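# Turn reversed plates end for end in their nests

## Task

Of the three plates, find the ones that sit reversed and rotate each of them half a turn, so that all three finish lying flat within the locators of the nest each started in, with well A1 at the nest corner labelled A1. Every plate must stay put on its own once the gripper lets go. Finally, open the gripper and back the arm away.

## Robot and tools

Robot: a single four-axis plate mover. It has a vertical lift, a shoulder, an elbow and a wrist yaw, plus a two-finger gripper that always stays level and can only turn about the vertical. There is one arm, so every motion argument describes that one gripper.

Frames. Results report end_effector_position (metres) and end_effector_quat_wxyz in the scene frame. Its origin is on the table surface under the arm base, +z is up, and +y is to the left when facing along +x. The reported point sits midway between the two rubber pads, roughly 2 to 3 cm back from the fingertips. The reading can be slightly wrong, more so when the arm reaches far. Motion commands, however, use the gripper's own axes: +x is the direction the fingers point, y is the direction they open and close, z is the gripper's vertical, and rz turns from +x toward +y.

Plate layout. On a labelled plate, A1 lies at the labelled short end, in the corner on the side opposite the labelled long edge. A reversed plate can be turned by placing it on the raised nest RG, regrasping at the opposite end, and carrying it back.

execute_actions(actions): a list of actions run in sequence. Each action is a table of up to 15 rows, each row lasting one control step of 1/30 s. If the table is shorter than 15, its final row repeats for the remaining steps. A row is five numbers, each in [-1, 1]: dx, dy, dz, rz, opening. The first four are an offset of the target from the gripper pose measured when that action began (for the first action of a call, the last pose any result reported), in gripper axes. Rows do not add up; each is relative to that same starting pose. Scale: 1.0 equals 0.6 m for dx, dy, dz and 180 degrees for rz. Opening is absolute, not an offset: +1 is fully open at 0.140 m, -1 is closed, which still leaves a 0.066 m pad gap. Going from open to closed takes about 0.6 s or more. Passing an empty list simply returns the current state and images.

Each step the controller limits the commanded pose to 70 mm and 16 degrees from the measured pose, then drives the joints by damped inverse kinematics. After an action the arm continues at most to that last limited pose, so long travel needs further actions. The "Hand target" line shows where the controller is currently heading. Step readings list end_effector_position at some steps, with HELD marking steps that were partly blocked.

move(target, speed, blocking): follows a straight path to one target row, using the same five numbers and scale as above, offset from the pose in the most recent result that shows one. speed is in m/s, 0.002 to 0.5 (default 0.25); rotation is capped at twice that in rad/s. The path lasts 0.5 to 10 s and is cut off at 10 s. Rotation takes the shorter direction. The opening is applied as the move begins. The path ignores obstacles, the arm may lag, drift or overshoot speed (especially near full extension), and faster contact or a target set deeper past a surface means a harder hit. The result adds a "move:" line: done means settled near target; others include off_target, moving, held, fault. limits=paced means the sent pose was clipped; limits=held means a check stopped some steps, after which the arm may speed up sharply. With blocking=false the call returns after 0.5 s while motion continues; check with wait(0), and call wait or stop before sending new rows or moves, which are otherwise refused.

wait(seconds): 0 to 10; holds the last command and returns early if a running move finishes. stop(): brakes a running move (needs room, more when fast); fingers keep moving. zoom_image(camera, region): camera is cam_high (896x504), cam_low (896x504) or cam_wrist (616x616); region is [x0, y0, x1, y1] in pixels from the top-left, at most 504 by 504. finished_scene(scene): ends the current scene, given its number; irreversible, so only call it once the plates are correct, released and the arm is clear.

Result lines. Joint positions gives lift (m, 0.000 to 0.550), shoulder (-2.000 to 2.000 rad), elbow (-2.800 to 2.800 rad), wrist yaw (-12.566 to 12.566 rad), then pad gap in metres. grip_measured is the measured opening on the command scale; readings may be off by about 1 mm consistently. To grip, command roughly 0.04 below grip_measured; smaller differences hold more gently. Pad force tops out near 18 N, though a fast close can squeeze harder. A "pose unreachable" line means the clearance check altered or blocked the command.

Things to avoid. Keep the elbow at least 0.4 rad away from 0, or the arm may fold and fault. Contact torque reaching a joint's load limit (lift 57 N, shoulder 8.55 N m, elbow 4.27 N m, wrist yaw 1.42 N m, counting a held plate's weight) stops the arm for 10 s and drops the rest of the call. Holding loads heats motors; MOTOR HOT appears from 85 °C and at 100 °C an OVER-TEMPERATURE FAULT brakes the arm. Never drop plates, slam them, push hard or knock anything off the table. Since offsets are from the measured pose, repeating a small offset against something rigid does not add force, but against something that yields it keeps pushing. Occasional brief disturbances may tug a held plate or shove loose items. The arm holds its last command while you think.

Each tool is called after "Request:" as name(argument=value, ...) on one line, values as JSON.

## Session

Request:
execute_actions(actions=[])

Scene clock: 0.00 s.
end_effector_position=(+0.6068, -0.2446, +0.2217) grip_measured=+1.00 end_effector_quat_wxyz=(+0.983, -0.000, -0.000, +0.184)
Joint positions: [ 0.217 -1.346 -1.888 -2.679  0.14 ]
Hand target: +0.607, -0.245, +0.222; +0.983, -0.000, -0.000, +0.184

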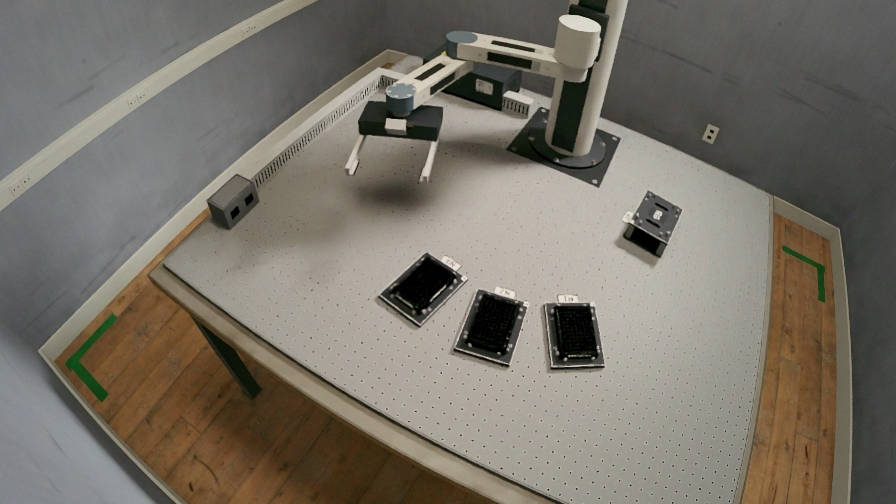

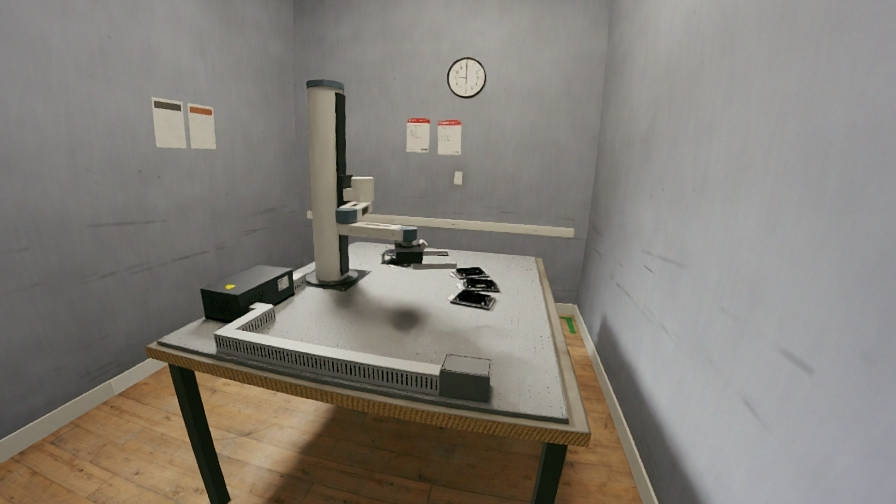

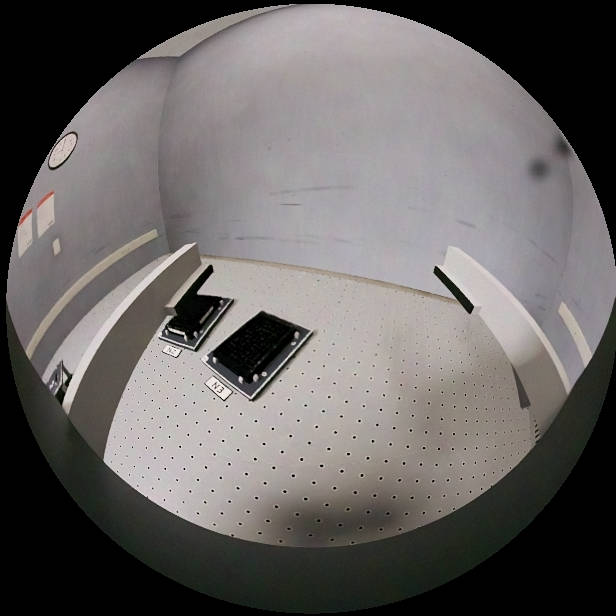

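Request:
zoom_image(camera="cam_high", region=[375, 240, 475, 340])

Request:
zoom_image(camera="cam_high", region=[445, 280, 545, 380])

Request:
zoom_image(camera="cam_high", region=[530, 290, 630, 390])

Request:
zoom_image(camera="cam_high", region=[590, 160, 710, 270])

Request:
zoom_image(camera="cam_high", region=[460, 90, 700, 330])

Region (375, 240, 475, 340) of cam_high's 896x504 image, scaled by 5.040, with more detail than that image has.

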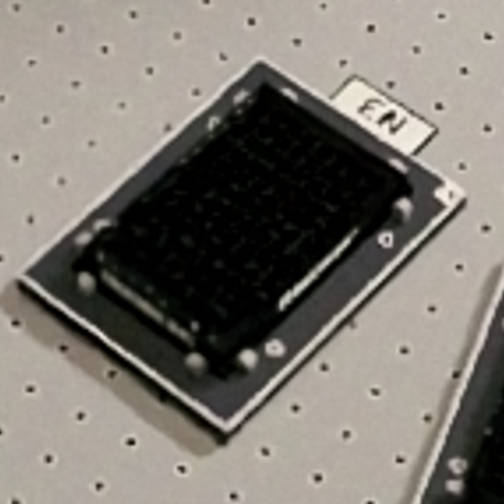

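Region (445, 280, 545, 380) of cam_high's 896x504 image, scaled by 5.040, with more detail than that image has.

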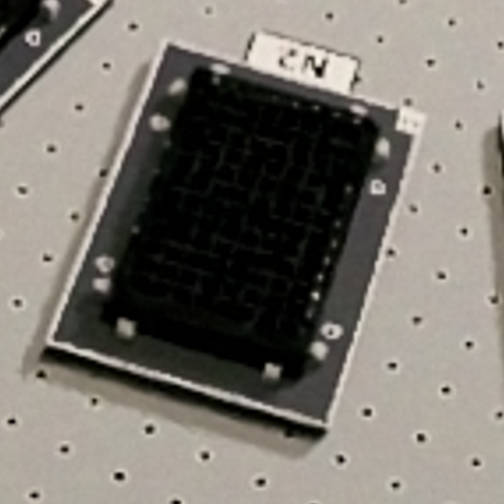

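Region (530, 290, 630, 390) of cam_high's 896x504 image, scaled by 5.040, with more detail than that image has.

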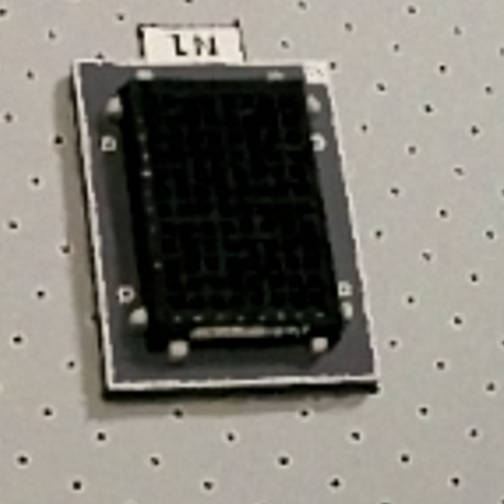

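Region (590, 160, 710, 270) of cam_high's 896x504 image, scaled by 4.200, with more detail than that image has; it fills the top 462 rows of this view, and the rest is white.

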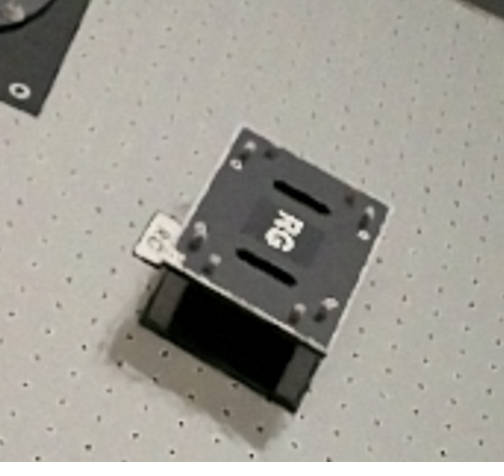

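Region (460, 90, 700, 330) of cam_high's 896x504 image, scaled by 2.100, with more detail than that image has.

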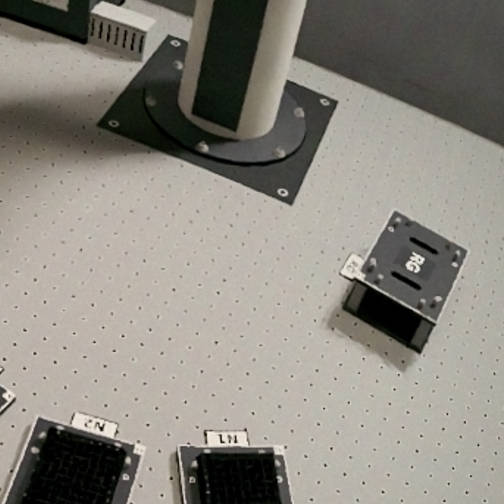

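Request:
execute_actions(actions=[])

Scene clock: 16.50 s.
end_effector_position=(+0.6068, -0.2446, +0.2217) grip_measured=+1.00 end_effector_quat_wxyz=(+0.983, -0.000, -0.000, +0.184)
Joint positions: [ 0.217 -1.346 -1.888 -2.679  0.14 ]
Hand target: +0.607, -0.245, +0.222; +0.983, -0.000, -0.000, +0.184

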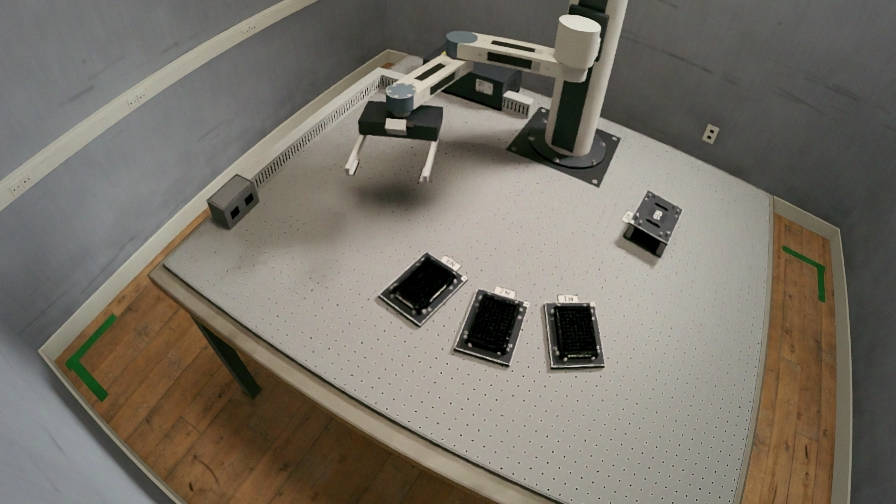

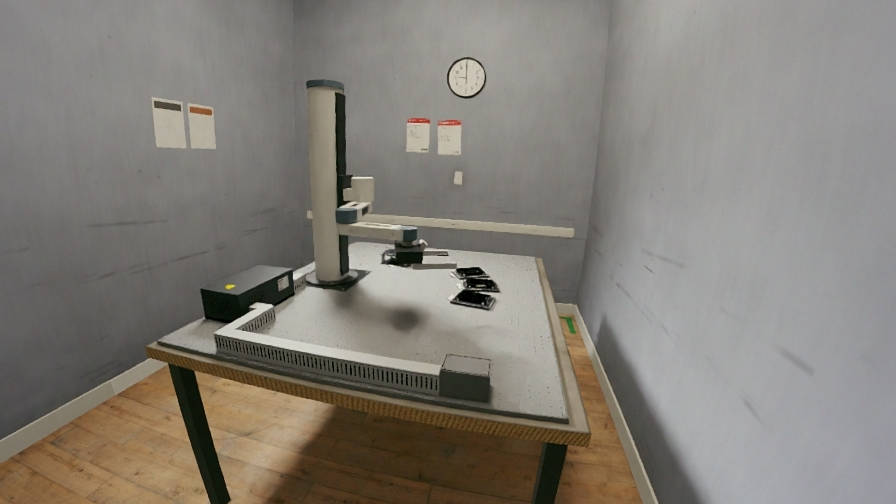

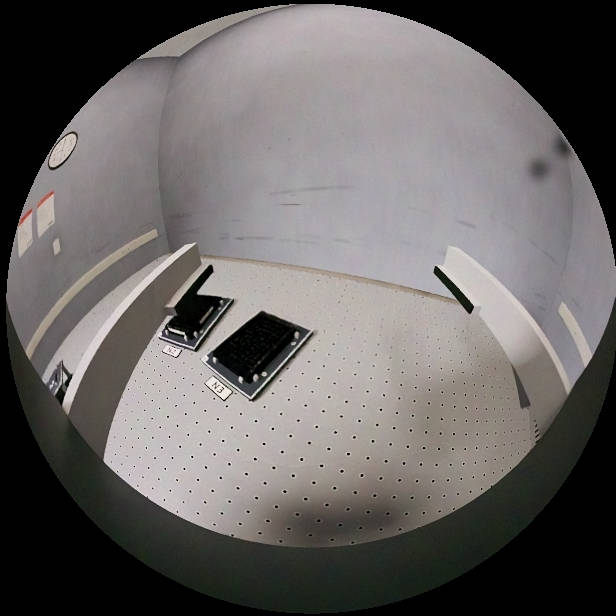

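Request:
zoom_image(camera="cam_high", region=[360, 230, 640, 390])

Region (360, 230, 640, 390) of cam_high's 896x504 image, scaled by 1.800, with more detail than that image has; it fills the top 288 rows of this view, and the rest is white.

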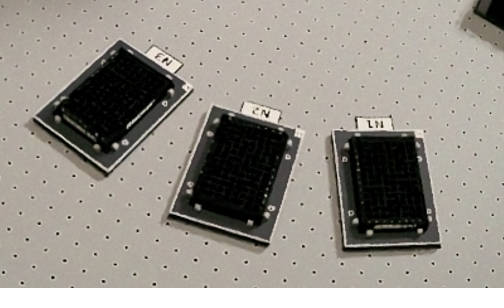

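Request:
move(target=[0.2397, 0.1655, -0.282, -0.1719, -0.2], speed=0.45)

Request:
zoom_image(camera="cam_wrist", region=[140, 200, 520, 520])

Scene clock: 24.37 s.
end_effector_position=(+0.7049, -0.0998, +0.0525) grip_measured=-0.20 end_effector_quat_wxyz=(+0.996, -0.000, -0.000, -0.085)
Joint positions: [ 0.047 -0.825 -1.746 -3.882  0.096]
Hand target: +0.705, -0.100, +0.052; +0.996, -0.000, -0.000, -0.085
Off the commanded pose: 0.000 m, 0 deg.
move: done

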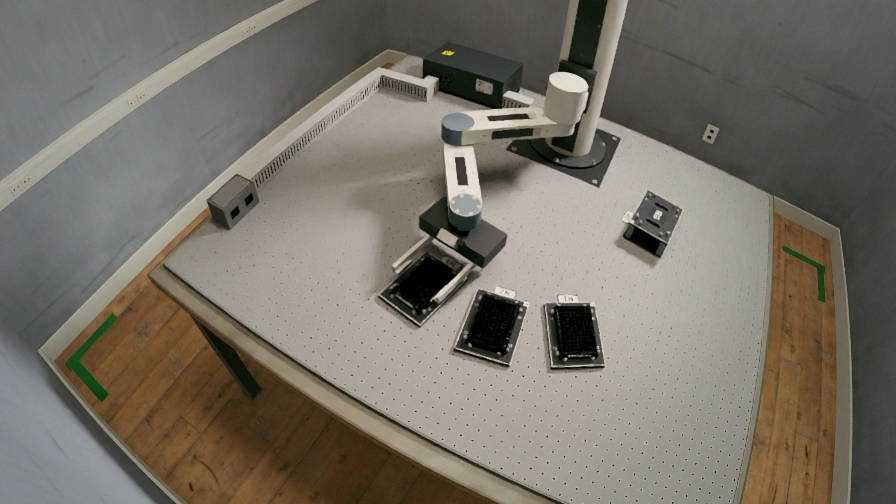

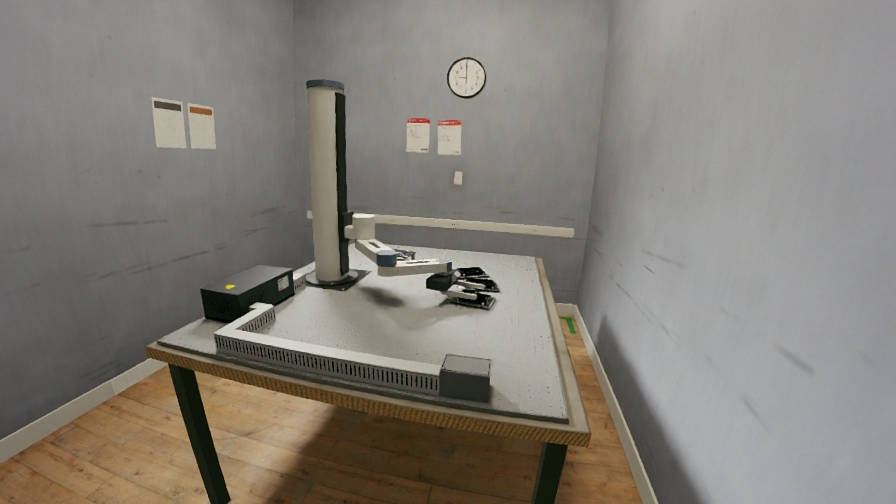

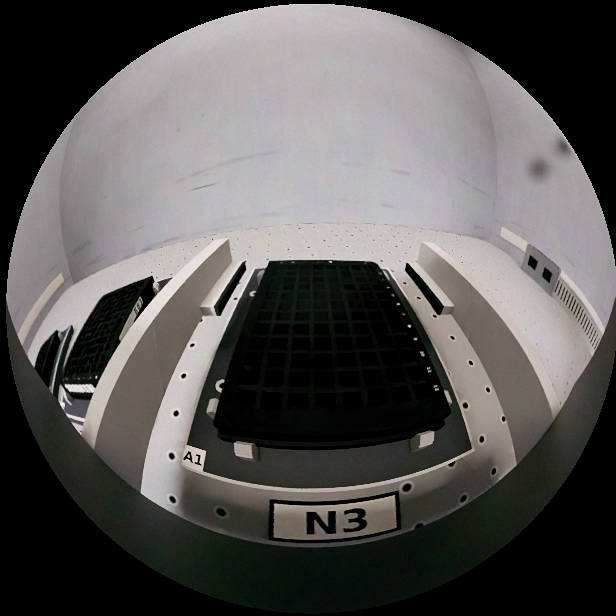

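Region (140, 200, 520, 520) of cam_wrist's 616x616 image, scaled by 1.326, with more detail than that image has; it fills the top 424 rows of this view, and the rest is white.

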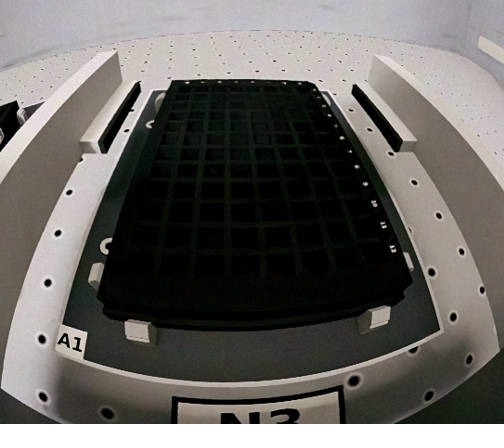

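Request:
execute_actions(actions=[[[0,0,-0.005,0,-0.2],[0,0,-0.012,0,-0.2],[0,0,-0.02,0,-0.2],[0,0,-0.027,0,-0.2],[0,0,-0.032,0,-0.2],[0,0,-0.036,0,-0.2],[0,0,-0.039,0,-0.2],[0,0,-0.0405,0,-0.2]]])

Request:
zoom_image(camera="cam_wrist", region=[140, 200, 520, 520])

Scene clock: 27.67 s.
end_effector_position=(+0.7049, -0.0998, +0.0281) grip_measured=-0.20 end_effector_quat_wxyz=(+0.996, -0.000, -0.000, -0.085)
Joint positions: [ 0.023 -0.825 -1.746 -3.882  0.096]
Hand target: +0.705, -0.100, +0.028; +0.996, -0.000, -0.000, -0.085
Off the commanded pose: 0.000 m, 0 deg.
Step readings (end_effector_position):
0: (+0.7049, -0.0998, +0.0525)
1: (+0.7049, -0.0998, +0.0524)
2: (+0.7049, -0.0998, +0.0512)
4: (+0.7049, -0.0998, +0.0441)
8: (+0.7049, -0.0998, +0.0302)
15: end_effector_position above

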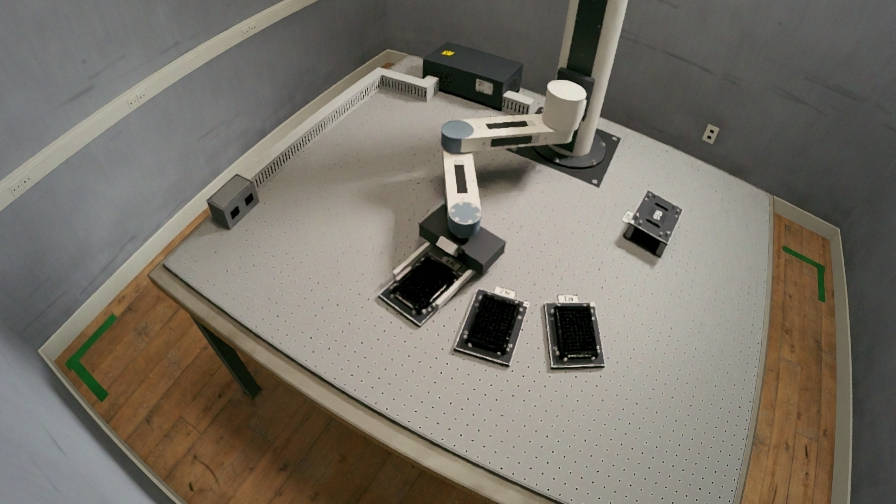

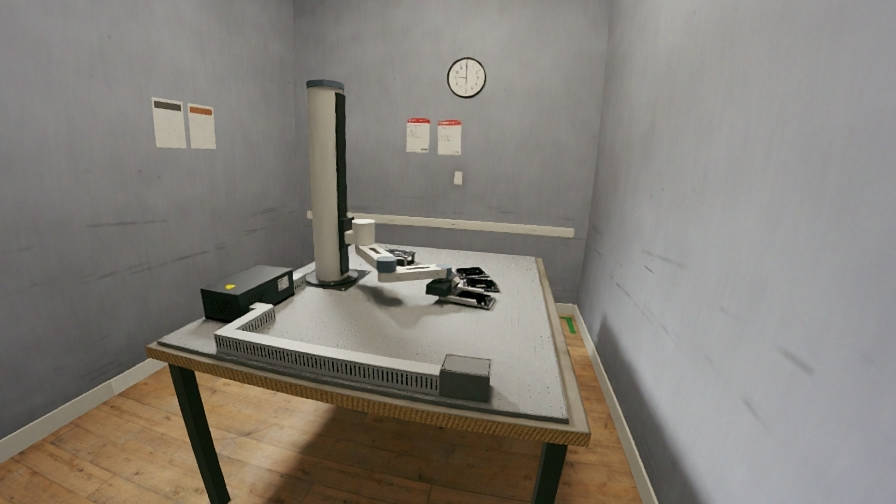

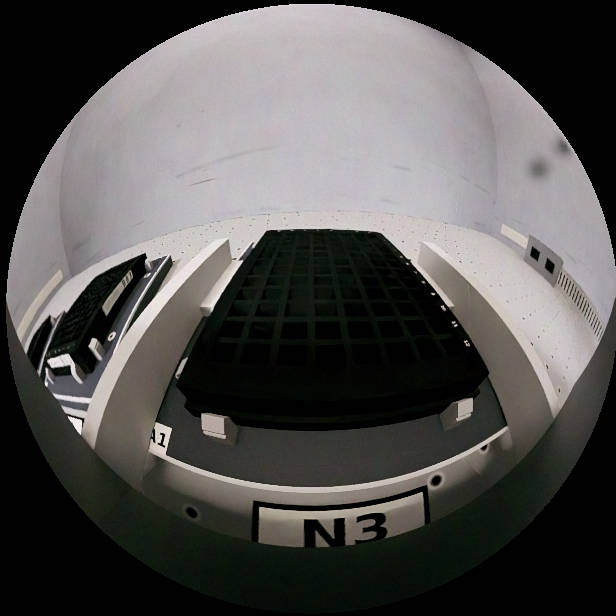

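Region (140, 200, 520, 520) of cam_wrist's 616x616 image, scaled by 1.326, with more detail than that image has; it fills the top 424 rows of this view, and the rest is white.

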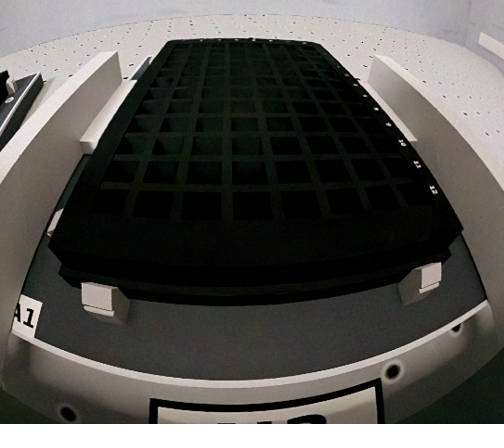

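Request:
execute_actions(actions=[[[0,0,0.0002,0,-0.38],[0,0,0.0002,0,-0.38],[0,0,0.0002,0,-0.40],[0,0,0.0002,0,-0.42],[0,0,0.0002,0,-0.44],[0,0,0.0002,0,-0.46],[0,0,0.0002,0,-0.48],[0,0,0.0002,0,-0.50],[0,0,0.0002,0,-0.52],[0,0,0.0002,0,-0.54],[0,0,0.0002,0,-0.54],[0,0,0.0002,0,-0.54],[0,0,0.002,0,-0.54],[0,0,0.005,0,-0.54],[0,0,0.01,0,-0.54]],[[0,0,0.012,0,-0.54],[0,0,0.022,0,-0.54],[0,0,0.032,0,-0.54],[0,0,0.043,0,-0.54],[0,0,0.054,0,-0.54],[-0.004,0.002,0.065,0,-0.54],[-0.012,0.006,0.076,0,-0.54],[-0.024,0.013,0.087,0,-0.54],[-0.038,0.022,0.097,0,-0.54],[-0.054,0.032,0.105,0,-0.54],[-0.07,0.042,0.11,0,-0.54],[-0.084,0.051,0.113,0,-0.54],[-0.094,0.058,0.115,0,-0.54],[-0.1,0.062,0.116,0,-0.54],[-0.102,0.064,0.116,0,-0.54]]])

Scene clock: 42.87 s.
end_effector_position=(+0.6657, -0.0619, +0.0979) grip_measured=-0.47 end_effector_quat_wxyz=(+0.997, -0.000, -0.000, -0.080)
Joint positions: [ 0.093 -0.852 -1.495 -4.095  0.086]
Hand target: +0.654, -0.053, +0.100; +0.997, -0.000, -0.000, -0.082
Off the commanded pose: 0.018 m, 1 deg.
Step readings (end_effector_position; steps 1 to 15: 1st action; 16 to 30: 2nd action):
0: (+0.7049, -0.0998, +0.0281)
1: (+0.7049, -0.0998, +0.0281)
2: (+0.7049, -0.0998, +0.0282)
4: (+0.7049, -0.0998, +0.0282)
8: (+0.7049, -0.0998, +0.0282)
15: (+0.7049, -0.0998, +0.0307)
16: (+0.7049, -0.0998, +0.0329)
17: (+0.7049, -0.0998, +0.0359)
19: (+0.7049, -0.0998, +0.0444)
23: (+0.7042, -0.0992, +0.0670)
30: end_effector_position above

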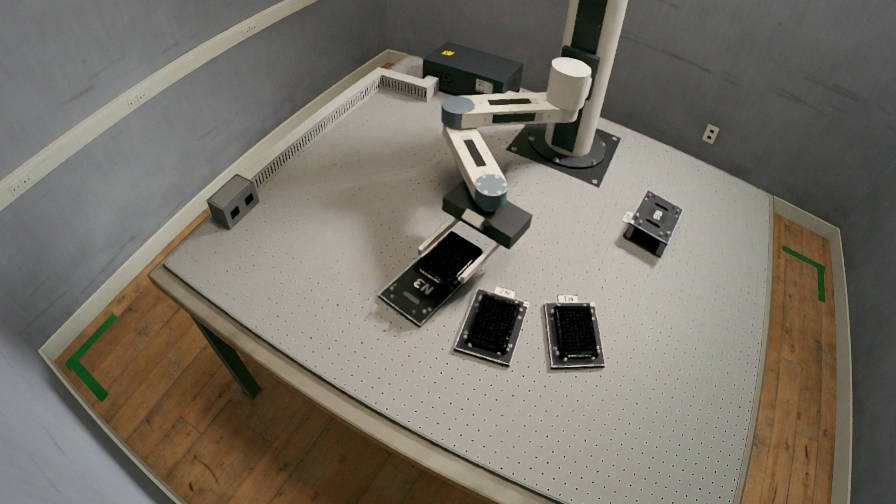

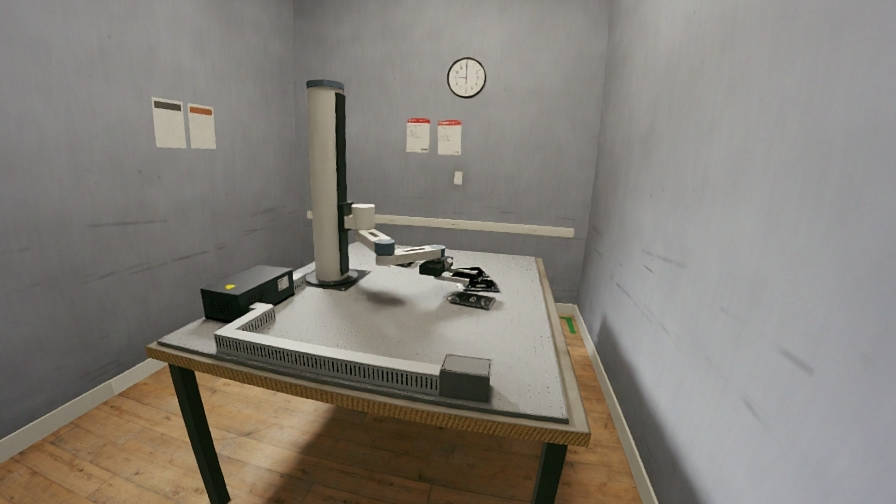

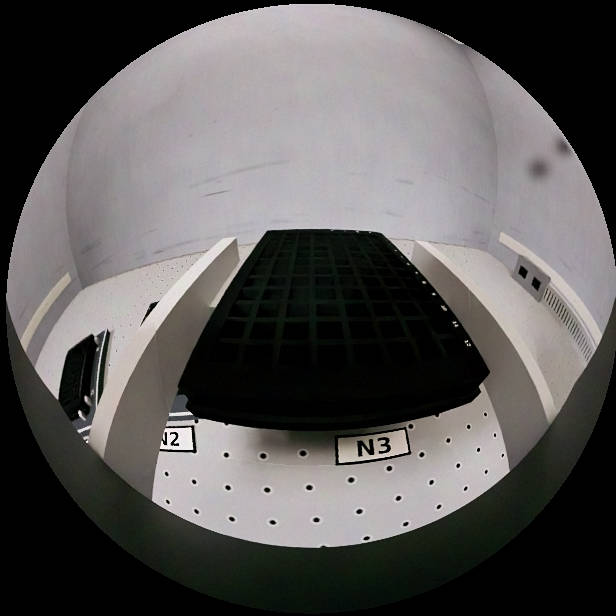

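Request:
move(target=[-0.8254, 0.5352, 0.0038, 0.006, -0.54], speed=0.45)

Request:
zoom_image(camera="cam_wrist", region=[140, 200, 520, 520])

Scene clock: 48.53 s.
end_effector_position=(+0.2273, +0.3335, +0.1002) grip_measured=-0.47 end_effector_quat_wxyz=(+0.998, -0.000, -0.000, -0.070)
Joint positions: [ 0.095  1.09  -1.542 -5.971  0.086]
Hand target: +0.227, +0.333, +0.100; +0.998, -0.000, -0.000, -0.070
Off the commanded pose: 0.001 m, 0 deg.
move: done; limits=paced

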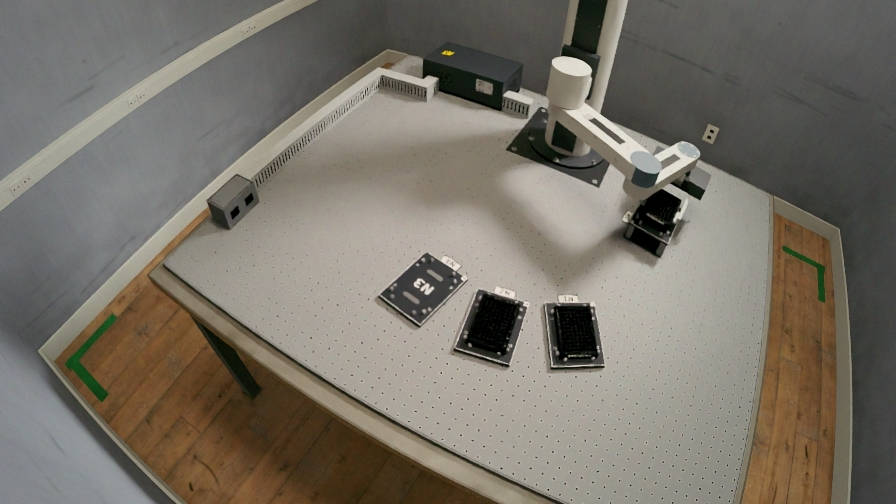

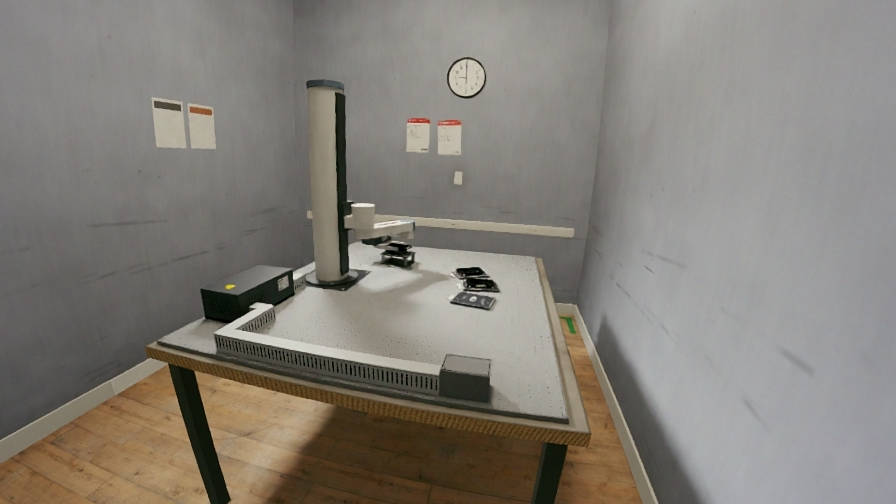

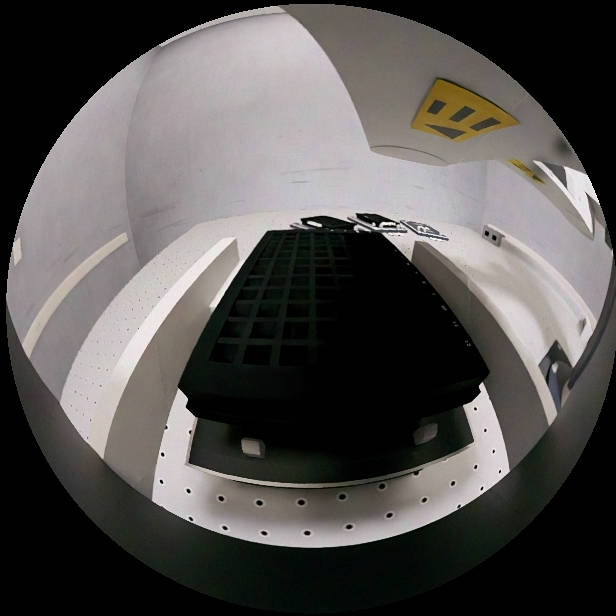

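Region (140, 200, 520, 520) of cam_wrist's 616x616 image, scaled by 1.326, with more detail than that image has; it fills the top 424 rows of this view, and the rest is white.

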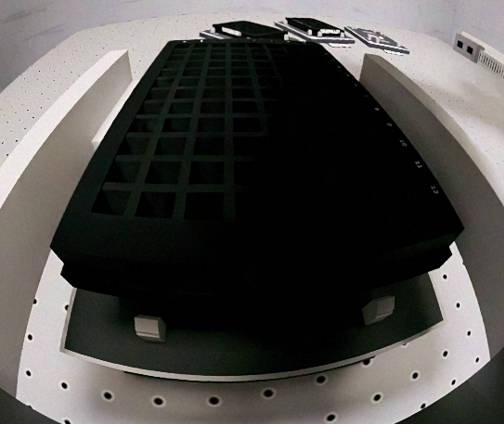

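Request:
zoom_image(camera="cam_wrist", region=[170, 410, 330, 500])

Request:
zoom_image(camera="cam_wrist", region=[330, 410, 490, 500])

Region (170, 410, 330, 500) of cam_wrist's 616x616 image, scaled by 3.150, with more detail than that image has; it fills the top 284 rows of this view, and the rest is white.

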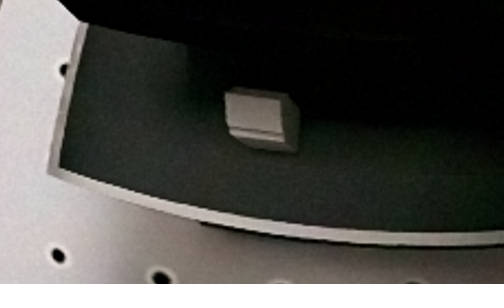

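Region (330, 410, 490, 500) of cam_wrist's 616x616 image, scaled by 3.150, with more detail than that image has; it fills the top 284 rows of this view, and the rest is white.

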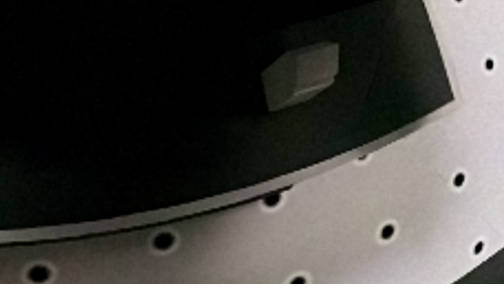

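Request:
execute_actions(actions=[[[0.002,-0.001,0,0.002,-0.54],[0.0037,-0.0022,-0.002,0.00395,-0.54],[0.0037,-0.0022,-0.005,0.00395,-0.54],[0.0037,-0.0022,-0.009,0.00395,-0.54],[0.0037,-0.0022,-0.013,0.00395,-0.54],[0.0037,-0.0022,-0.017,0.00395,-0.54],[0.0037,-0.0022,-0.021,0.00395,-0.54],[0.0037,-0.0022,-0.024,0.00395,-0.54],[0.0037,-0.0022,-0.027,0.00395,-0.54],[0.0037,-0.0022,-0.029,0.00395,-0.54],[0.0037,-0.0022,-0.031,0.00395,-0.54],[0.0037,-0.0022,-0.0325,0.00395,-0.54],[0.0037,-0.0022,-0.034,0.00395,-0.54]]])

Request:
zoom_image(camera="cam_wrist", region=[140, 200, 520, 520])

Scene clock: 66.30 s.
end_effector_position=(+0.2293, +0.3320, +0.0797) grip_measured=-0.47 end_effector_quat_wxyz=(+0.998, -0.000, -0.000, -0.064)
Joint positions: [ 0.075  1.079 -1.522 -5.967  0.086]
Hand target: +0.229, +0.332, +0.080; +0.998, -0.000, -0.000, -0.064
Off the commanded pose: 0.000 m, 0 deg.
Step readings (end_effector_position):
0: (+0.2273, +0.3335, +0.1002)
1: (+0.2273, +0.3334, +0.1002)
2: (+0.2281, +0.3329, +0.1002)
4: (+0.2293, +0.3318, +0.0977)
8: (+0.2293, +0.3319, +0.0886)
15: end_effector_position above

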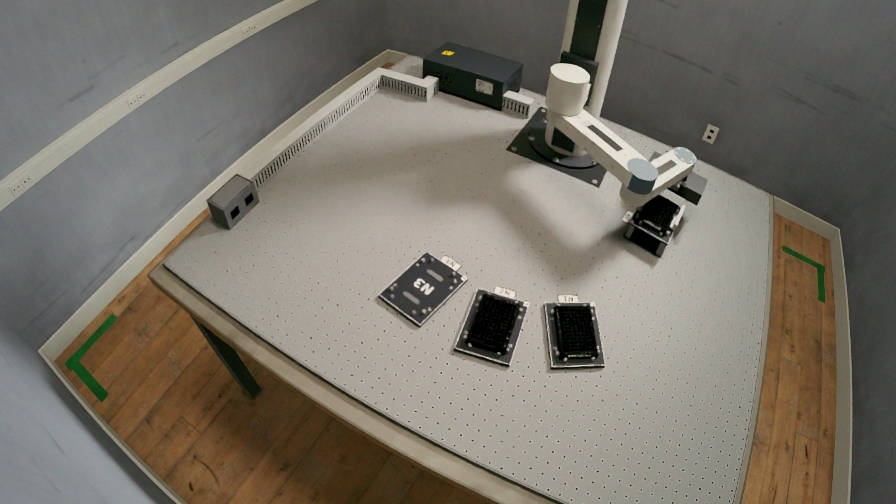

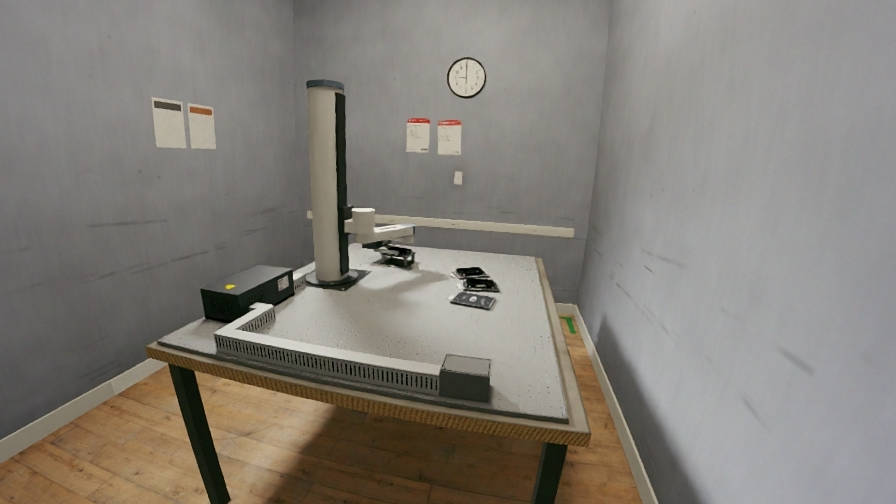

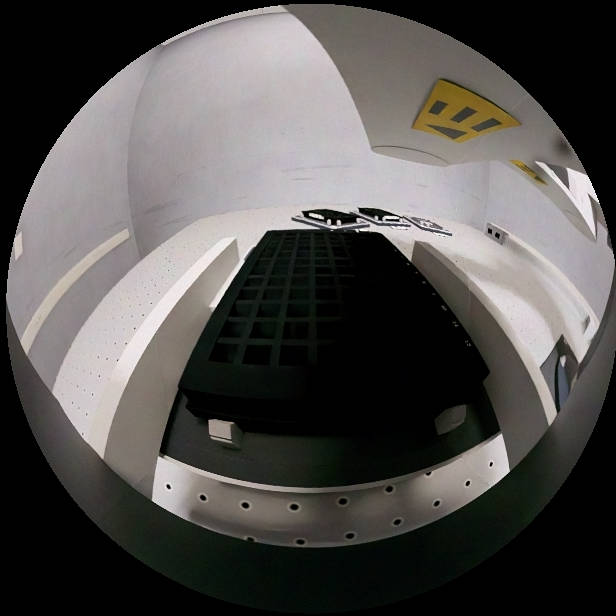

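Region (140, 200, 520, 520) of cam_wrist's 616x616 image, scaled by 1.326, with more detail than that image has; it fills the top 424 rows of this view, and the rest is white.

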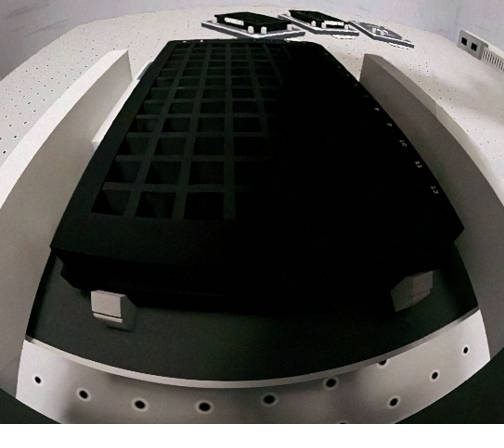

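Request:
execute_actions(actions=[[[0,0,-0.002,0,-0.54],[0,0,-0.0035,0,-0.54],[0,0,-0.0047,0,-0.54],[0,0,-0.0055,0,-0.54],[0,0,-0.0059,0,-0.54],[0,0,-0.0059,0,-0.54],[0,0,-0.0059,0,-0.50],[0,0,-0.0059,0,-0.46],[0,0,-0.0059,0,-0.40],[0,0,-0.0059,0,-0.30],[0,0,-0.0059,0,-0.2],[0,0,-0.004,0,-0.2],[0,0,0.002,0,-0.2],[0,0,0.010,0,-0.2],[0,0,0.018,0,-0.2]],[[0,0,0.018,0,-0.2],[0,0,0.026,0,-0.2],[0,0,0.031,0,-0.2],[0,0,0.034,0,-0.2],[0,0,0.035,0,-0.2],[0,0,0.035,-0.02,-0.2],[0,0,0.035,-0.06,-0.2],[0,0,0.035,-0.5,-0.2]],[[0,0,0,-0.5,-0.2]],[[0,0,0,-0.5,-0.2]]])

Scene clock: 74.73 s.
end_effector_position=(+0.2299, +0.3364, +0.1038) grip_measured=-0.20 end_effector_quat_wxyz=(-0.182, +0.000, +0.000, +0.983)
Joint positions: [ 0.099  0.573 -1.935 -7.696  0.096]
Hand target: +0.231, +0.336, +0.104; -0.096, +0.000, +0.000, +0.995
Off the commanded pose: 0.001 m, 37 deg; orientation clipped at the last step of the last action.
Step readings (end_effector_position; steps 1 to 15: 1st action; 16 to 30: 2nd action; 31 to 45: 3rd action; 46 to 60: 4th action):
0: (+0.2293, +0.3320, +0.0797)
1: (+0.2293, +0.3320, +0.0797)
2: (+0.2293, +0.3320, +0.0787)
4: (+0.2293, +0.3320, +0.0768)
8: (+0.2293, +0.3320, +0.0762)
15: (+0.2293, +0.3320, +0.0828)
16: (+0.2293, +0.3320, +0.0867)
17: (+0.2293, +0.3320, +0.0906)
19: (+0.2293, +0.3320, +0.0983)
23: (+0.2294, +0.3321, +0.1039)
30: (+0.2278, +0.3323, +0.1038)
31: (+0.2279, +0.3324, +0.1038)
32: (+0.2276, +0.3326, +0.1038)
34: (+0.2267, +0.3331, +0.1038)
38: (+0.2248, +0.3343, +0.1038)
45: (+0.2286, +0.3357, +0.1038)
46: (+0.2293, +0.3363, +0.1038)
47: (+0.2298, +0.3370, +0.1038)
49: (+0.2304, +0.3384, +0.1038)
53: (+0.2300, +0.3376, +0.1038)
60: end_effector_position above

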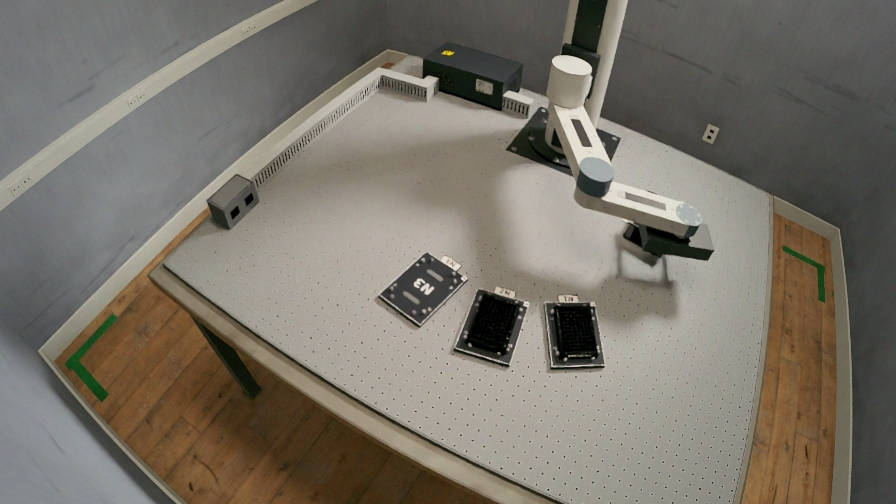

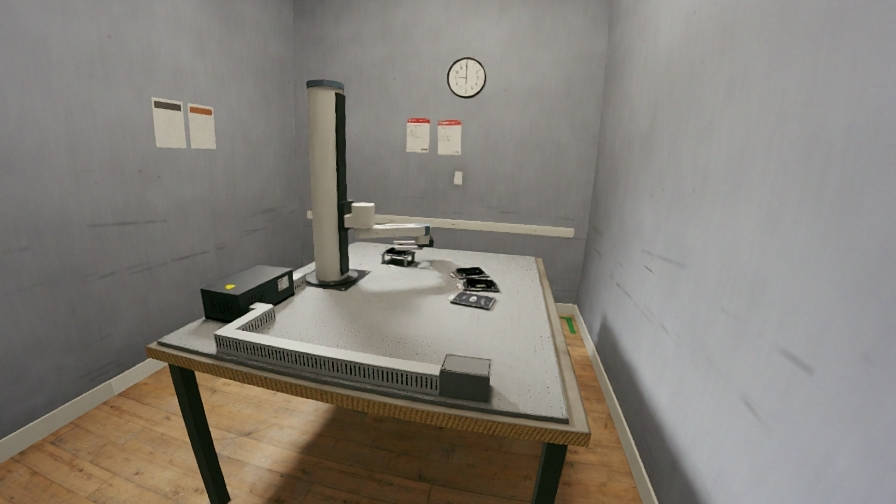

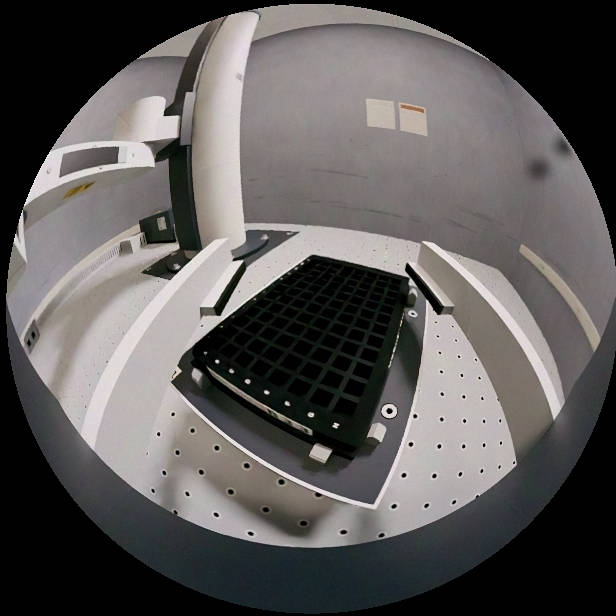

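Request:
execute_actions(actions=[])

Scene clock: 76.00 s.
end_effector_position=(+0.2306, +0.3359, +0.1038) grip_measured=-0.20 end_effector_quat_wxyz=(-0.095, +0.000, +0.000, +0.995)
Joint positions: [ 0.099  0.479 -1.817 -7.896  0.096]
Hand target: +0.231, +0.336, +0.104; -0.096, +0.000, +0.000, +0.995
Off the commanded pose: 0.002 m, 27 deg; orientation clipped at the last step of the last action.

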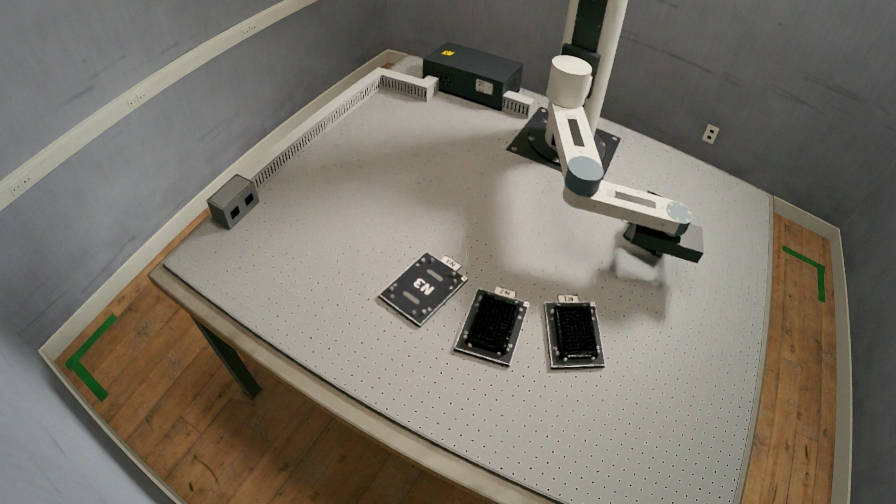

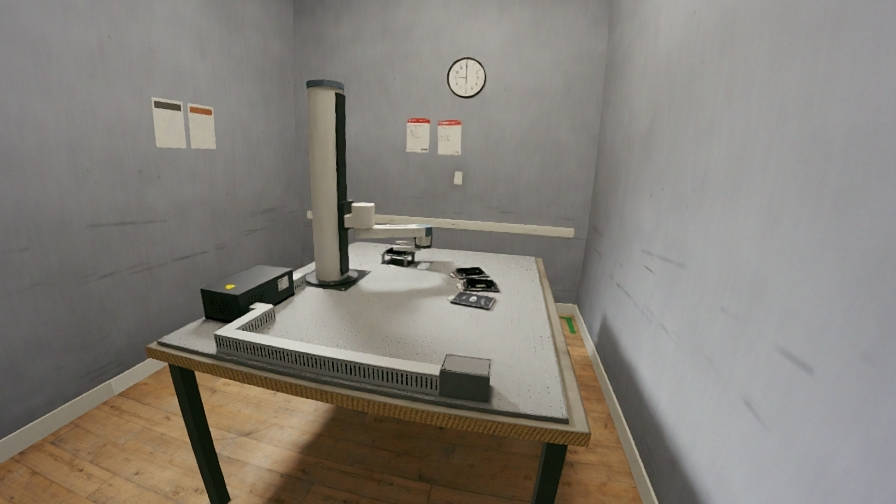

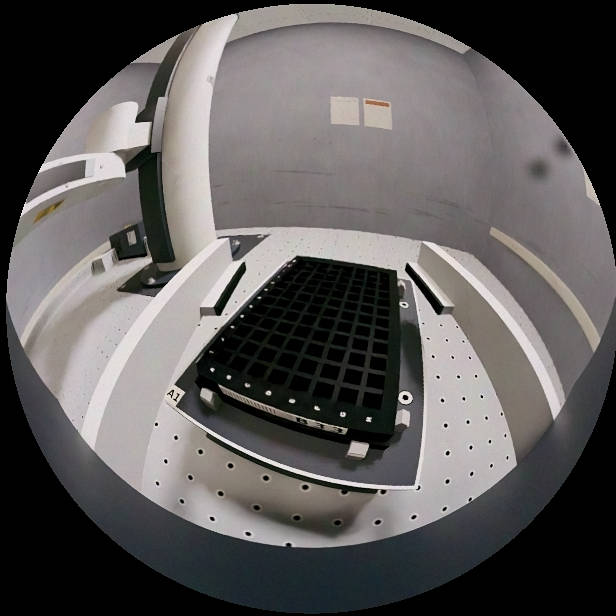

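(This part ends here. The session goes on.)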